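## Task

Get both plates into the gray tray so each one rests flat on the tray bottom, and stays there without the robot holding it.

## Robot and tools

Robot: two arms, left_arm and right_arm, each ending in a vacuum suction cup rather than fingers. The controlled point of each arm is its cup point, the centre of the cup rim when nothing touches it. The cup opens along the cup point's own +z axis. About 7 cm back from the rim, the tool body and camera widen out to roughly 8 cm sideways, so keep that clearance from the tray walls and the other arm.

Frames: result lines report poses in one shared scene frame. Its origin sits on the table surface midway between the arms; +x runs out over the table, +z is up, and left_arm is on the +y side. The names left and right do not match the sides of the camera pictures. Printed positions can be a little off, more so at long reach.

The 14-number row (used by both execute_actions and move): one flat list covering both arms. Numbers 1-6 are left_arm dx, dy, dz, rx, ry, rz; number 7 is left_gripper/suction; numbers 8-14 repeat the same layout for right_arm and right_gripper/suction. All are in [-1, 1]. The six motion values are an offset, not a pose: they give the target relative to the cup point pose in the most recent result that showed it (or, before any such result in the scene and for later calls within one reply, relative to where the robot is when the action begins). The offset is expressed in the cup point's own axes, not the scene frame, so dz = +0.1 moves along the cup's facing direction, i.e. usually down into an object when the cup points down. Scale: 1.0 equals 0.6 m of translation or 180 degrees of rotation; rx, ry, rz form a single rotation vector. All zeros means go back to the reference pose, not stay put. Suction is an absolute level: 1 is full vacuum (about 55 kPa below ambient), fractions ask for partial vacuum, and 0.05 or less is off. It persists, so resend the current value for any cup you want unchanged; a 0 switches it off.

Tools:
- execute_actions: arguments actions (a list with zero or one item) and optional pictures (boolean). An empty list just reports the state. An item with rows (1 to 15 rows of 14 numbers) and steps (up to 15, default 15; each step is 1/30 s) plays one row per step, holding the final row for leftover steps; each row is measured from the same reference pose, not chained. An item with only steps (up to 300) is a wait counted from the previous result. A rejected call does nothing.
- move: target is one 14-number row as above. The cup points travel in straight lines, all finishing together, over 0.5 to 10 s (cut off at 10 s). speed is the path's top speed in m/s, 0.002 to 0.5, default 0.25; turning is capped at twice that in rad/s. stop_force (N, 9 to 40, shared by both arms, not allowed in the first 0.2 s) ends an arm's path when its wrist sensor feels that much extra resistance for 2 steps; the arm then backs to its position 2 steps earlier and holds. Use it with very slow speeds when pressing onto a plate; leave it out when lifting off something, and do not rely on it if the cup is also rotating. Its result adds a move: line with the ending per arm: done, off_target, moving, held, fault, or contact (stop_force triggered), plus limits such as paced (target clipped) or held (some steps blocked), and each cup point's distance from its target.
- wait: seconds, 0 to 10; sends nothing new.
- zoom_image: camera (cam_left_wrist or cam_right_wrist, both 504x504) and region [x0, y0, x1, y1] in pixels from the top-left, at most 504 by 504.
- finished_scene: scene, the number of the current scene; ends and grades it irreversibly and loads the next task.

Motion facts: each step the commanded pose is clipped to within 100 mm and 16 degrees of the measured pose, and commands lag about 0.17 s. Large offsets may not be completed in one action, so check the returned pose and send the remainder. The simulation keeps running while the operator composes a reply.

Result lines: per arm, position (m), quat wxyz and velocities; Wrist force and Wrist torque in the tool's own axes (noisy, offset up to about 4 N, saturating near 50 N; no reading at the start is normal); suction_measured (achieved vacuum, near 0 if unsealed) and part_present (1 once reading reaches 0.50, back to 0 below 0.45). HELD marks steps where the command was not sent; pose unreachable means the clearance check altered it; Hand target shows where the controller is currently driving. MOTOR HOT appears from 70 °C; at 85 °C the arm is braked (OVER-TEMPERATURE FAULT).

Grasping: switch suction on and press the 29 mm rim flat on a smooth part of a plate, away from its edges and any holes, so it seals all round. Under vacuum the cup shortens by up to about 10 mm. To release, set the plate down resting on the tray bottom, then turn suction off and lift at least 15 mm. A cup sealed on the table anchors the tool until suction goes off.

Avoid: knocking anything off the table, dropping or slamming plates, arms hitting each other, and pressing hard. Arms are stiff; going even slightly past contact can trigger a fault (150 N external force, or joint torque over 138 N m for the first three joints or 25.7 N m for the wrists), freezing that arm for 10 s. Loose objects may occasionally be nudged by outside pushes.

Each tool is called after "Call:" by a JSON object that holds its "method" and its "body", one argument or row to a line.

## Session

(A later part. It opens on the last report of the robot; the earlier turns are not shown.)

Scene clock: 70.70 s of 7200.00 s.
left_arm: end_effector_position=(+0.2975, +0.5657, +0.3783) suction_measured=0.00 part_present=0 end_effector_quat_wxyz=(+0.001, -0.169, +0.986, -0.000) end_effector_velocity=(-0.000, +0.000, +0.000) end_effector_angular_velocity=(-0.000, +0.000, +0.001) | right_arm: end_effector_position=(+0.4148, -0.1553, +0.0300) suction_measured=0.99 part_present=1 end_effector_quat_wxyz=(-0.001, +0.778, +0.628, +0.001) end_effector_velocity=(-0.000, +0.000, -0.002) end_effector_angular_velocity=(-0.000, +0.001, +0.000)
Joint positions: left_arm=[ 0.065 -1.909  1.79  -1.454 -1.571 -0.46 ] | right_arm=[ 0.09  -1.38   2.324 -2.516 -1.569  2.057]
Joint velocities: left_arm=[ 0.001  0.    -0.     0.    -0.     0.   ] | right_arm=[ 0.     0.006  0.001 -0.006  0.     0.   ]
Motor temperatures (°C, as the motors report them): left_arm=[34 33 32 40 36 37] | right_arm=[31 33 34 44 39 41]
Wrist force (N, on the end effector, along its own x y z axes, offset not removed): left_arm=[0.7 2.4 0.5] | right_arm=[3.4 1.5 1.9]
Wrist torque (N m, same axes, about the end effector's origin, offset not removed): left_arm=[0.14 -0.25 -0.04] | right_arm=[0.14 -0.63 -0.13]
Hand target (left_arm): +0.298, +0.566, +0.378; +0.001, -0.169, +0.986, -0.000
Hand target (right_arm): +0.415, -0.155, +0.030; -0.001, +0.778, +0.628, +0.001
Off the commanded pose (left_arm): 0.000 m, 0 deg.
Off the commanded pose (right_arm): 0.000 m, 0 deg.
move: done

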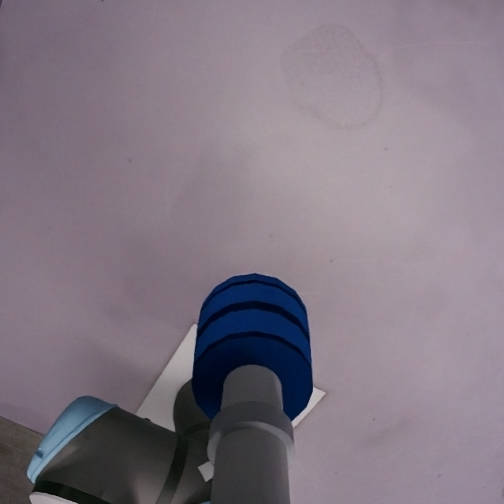

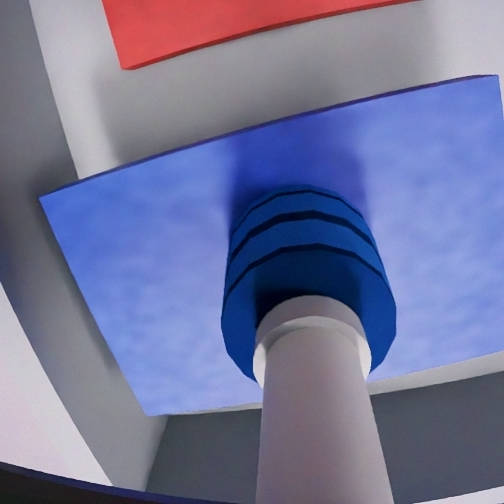

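Call:
{"method": "move", "body": {
  "target": [0,0,0,0,0,0,0,-0.01,-0.015,0.06,0,0,0,1],
  "speed": 0.007,
  "stop_force": 9
}}

Call:
{"method": "execute_actions", "body": {
  "actions": [
    {"rows":[[0,0,0,0,0,0,0,0,0,0,0,0,0,0]],"steps":8}
  ],
  "pictures": false
}}

Call:
{"method": "move", "body": {
  "target": [0,0,0,0,0,0,0,0,0,-0.2,0,0,0,0]
}}

Scene clock: 79.90 s of 7200.00 s.
left_arm: end_effector_position=(+0.2975, +0.5657, +0.3783) suction_measured=0.00 part_present=0 end_effector_quat_wxyz=(+0.001, -0.169, +0.986, -0.000) end_effector_velocity=(+0.000, -0.000, +0.000) end_effector_angular_velocity=(-0.001, -0.000, -0.000) | right_arm: end_effector_position=(+0.4073, -0.1583, +0.0030) suction_measured=1.00 part_present=1 end_effector_quat_wxyz=(-0.001, +0.778, +0.628, +0.001) end_effector_velocity=(+0.000, +0.000, +0.002) end_effector_angular_velocity=(-0.001, +0.003, +0.001)
Joint positions: left_arm=[ 0.065 -1.909  1.79  -1.454 -1.571 -0.46 ] | right_arm=[ 0.088 -1.32   2.365 -2.616 -1.569  2.055]
Joint velocities: left_arm=[-0.    -0.    -0.    -0.    -0.001  0.   ] | right_arm=[ 0.    -0.004 -0.003  0.011  0.    -0.001]
Motor temperatures (°C, as the motors report them): left_arm=[34 33 32 40 36 37] | right_arm=[31 33 34 44 39 41]
Wrist force (N, on the end effector, along its own x y z axes, offset not removed): left_arm=[1.3 3.1 -1.1] | right_arm=[0.5 -1.1 -27.8]
Wrist torque (N m, same axes, about the end effector's origin, offset not removed): left_arm=[0.21 -0.05 0.29] | right_arm=[-0.11 -0.23 -0.17]
Hand target (left_arm): +0.298, +0.566, +0.378; +0.001, -0.169, +0.986, -0.000
Hand target (right_arm): +0.407, -0.158, +0.003; -0.001, +0.778, +0.628, +0.001
Off the commanded pose (left_arm): 0.000 m, 0 deg.
Off the commanded pose (right_arm): 0.009 m, 0 deg.
move: contact (right_arm)

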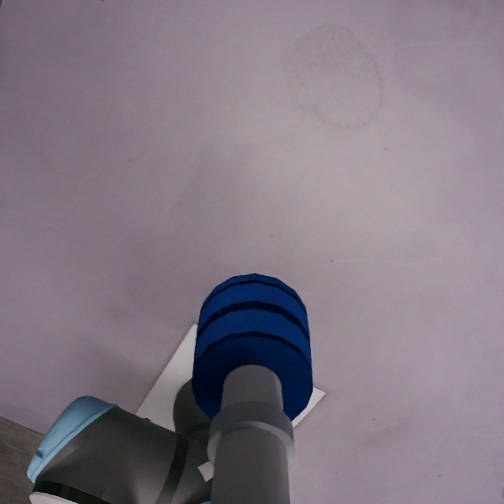

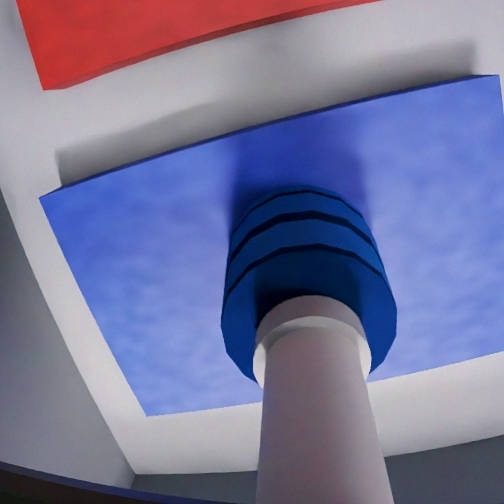

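Scene clock: 80.17 s of 7200.00 s.
left_arm: end_effector_position=(+0.2975, +0.5657, +0.3783) suction_measured=0.00 part_present=0 end_effector_quat_wxyz=(+0.001, -0.169, +0.986, -0.000) end_effector_velocity=(-0.000, +0.000, -0.000) end_effector_angular_velocity=(-0.000, +0.000, -0.000) | right_arm: end_effector_position=(+0.4073, -0.1583, +0.0031) suction_measured=0.00 part_present=0 end_effector_quat_wxyz=(-0.001, +0.778, +0.628, +0.001) end_effector_velocity=(-0.000, +0.000, -0.000) end_effector_angular_velocity=(-0.000, +0.000, +0.002)
Joint positions: left_arm=[ 0.065 -1.909  1.79  -1.454 -1.571 -0.46 ] | right_arm=[ 0.088 -1.32   2.364 -2.615 -1.569  2.055]
Joint velocities: left_arm=[ 0.  0.  0. -0. -0.  0.] | right_arm=[ 0.001  0.     0.     0.    -0.    -0.001]
Motor temperatures (°C, as the motors report them): left_arm=[34 33 32 40 36 37] | right_arm=[31 33 34 44 39 41]
Wrist force (N, on the end effector, along its own x y z axes, offset not removed): left_arm=[-0.8 5.1 -0.9] | right_arm=[1.7 -4.5 -34.9]
Wrist torque (N m, same axes, about the end effector's origin, offset not removed): left_arm=[0.66 0.30 0.12] | right_arm=[-0.18 -0.67 -0.17]
Hand target (left_arm): +0.298, +0.566, +0.378; +0.001, -0.169, +0.986, -0.000
Hand target (right_arm): +0.407, -0.158, +0.003; -0.001, +0.778, +0.628, +0.001
Off the commanded pose (left_arm): 0.000 m, 0 deg.
Off the commanded pose (right_arm): 0.000 m, 0 deg.
Steps of this call (steps 1 to 8: all 8 steps of this action). Readings (end_effector_position | what the end effector reports):
1: left_arm (+0.2975, +0.5657, +0.3783) | right_arm (+0.4073, -0.1583, +0.0031) | left_arm suction_measured=0.00 part_present=0 | right_arm suction_measured=0.24 part_present=0
2: left_arm (+0.2975, +0.5657, +0.3783) | right_arm (+0.4073, -0.1583, +0.0031) | left_arm suction_measured=0.00 part_present=0 | right_arm suction_measured=0.00 part_present=0
4: left_arm (+0.2975, +0.5657, +0.3783) | right_arm (+0.4073, -0.1583, +0.0031) | left_arm suction_measured=0.00 part_present=0 | right_arm suction_measured=0.00 part_present=0
8: the state above

Scene clock: 81.47 s of 7200.00 s.
left_arm: end_effector_position=(+0.2975, +0.5657, +0.3783) suction_measured=0.00 part_present=0 end_effector_quat_wxyz=(+0.001, -0.169, +0.986, -0.000) end_effector_velocity=(+0.000, -0.000, +0.000) end_effector_angular_velocity=(-0.001, -0.000, -0.000) | right_arm: end_effector_position=(+0.4074, -0.1583, +0.1230) suction_measured=0.00 part_present=0 end_effector_quat_wxyz=(-0.001, +0.778, +0.628, +0.001) end_effector_velocity=(-0.000, -0.001, +0.002) end_effector_angular_velocity=(-0.001, +0.002, -0.002)
Joint positions: left_arm=[ 0.065 -1.909  1.79  -1.454 -1.571 -0.46 ] | right_arm=[ 0.088 -1.603  2.237 -2.205 -1.569  2.055]
Joint velocities: left_arm=[ 0.     0.    -0.    -0.    -0.001  0.   ] | right_arm=[-0.001 -0.004 -0.004  0.01   0.     0.   ]
Motor temperatures (°C, as the motors report them): left_arm=[34 33 32 40 36 37] | right_arm=[31 33 34 44 39 41]
Wrist force (N, on the end effector, along its own x y z axes, offset not removed): left_arm=[1.1 -2.5 2.5] | right_arm=[2.4 0.6 0.1]
Wrist torque (N m, same axes, about the end effector's origin, offset not removed): left_arm=[-0.68 -0.17 0.00] | right_arm=[-0.06 -0.39 -0.16]
Hand target (left_arm): +0.298, +0.566, +0.378; +0.001, -0.169, +0.986, -0.000
Hand target (right_arm): +0.407, -0.158, +0.123; -0.001, +0.778, +0.628, +0.001
Off the commanded pose (left_arm): 0.000 m, 0 deg.
Off the commanded pose (right_arm): 0.000 m, 0 deg.
move: done

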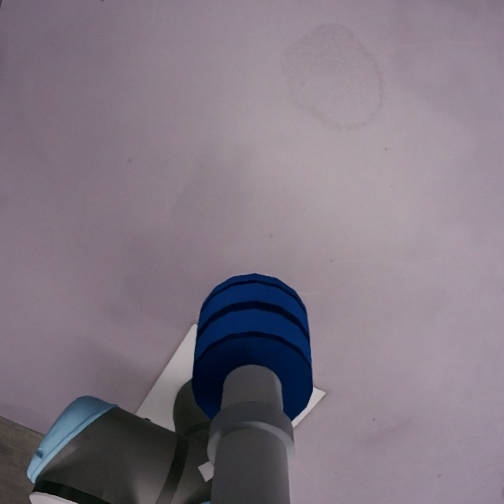

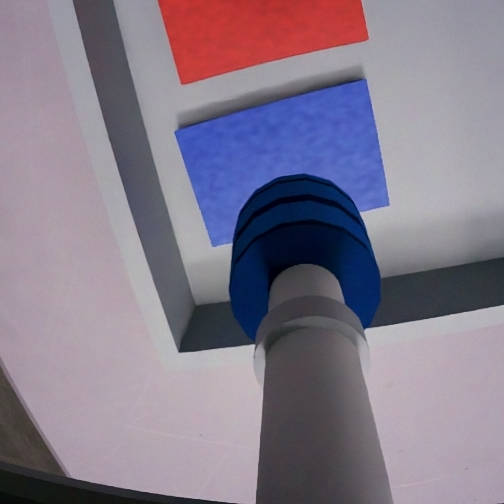

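Call:
{"method": "finished_scene", "body": {
  "scene": 2
}}

The scene is finished: the task was done.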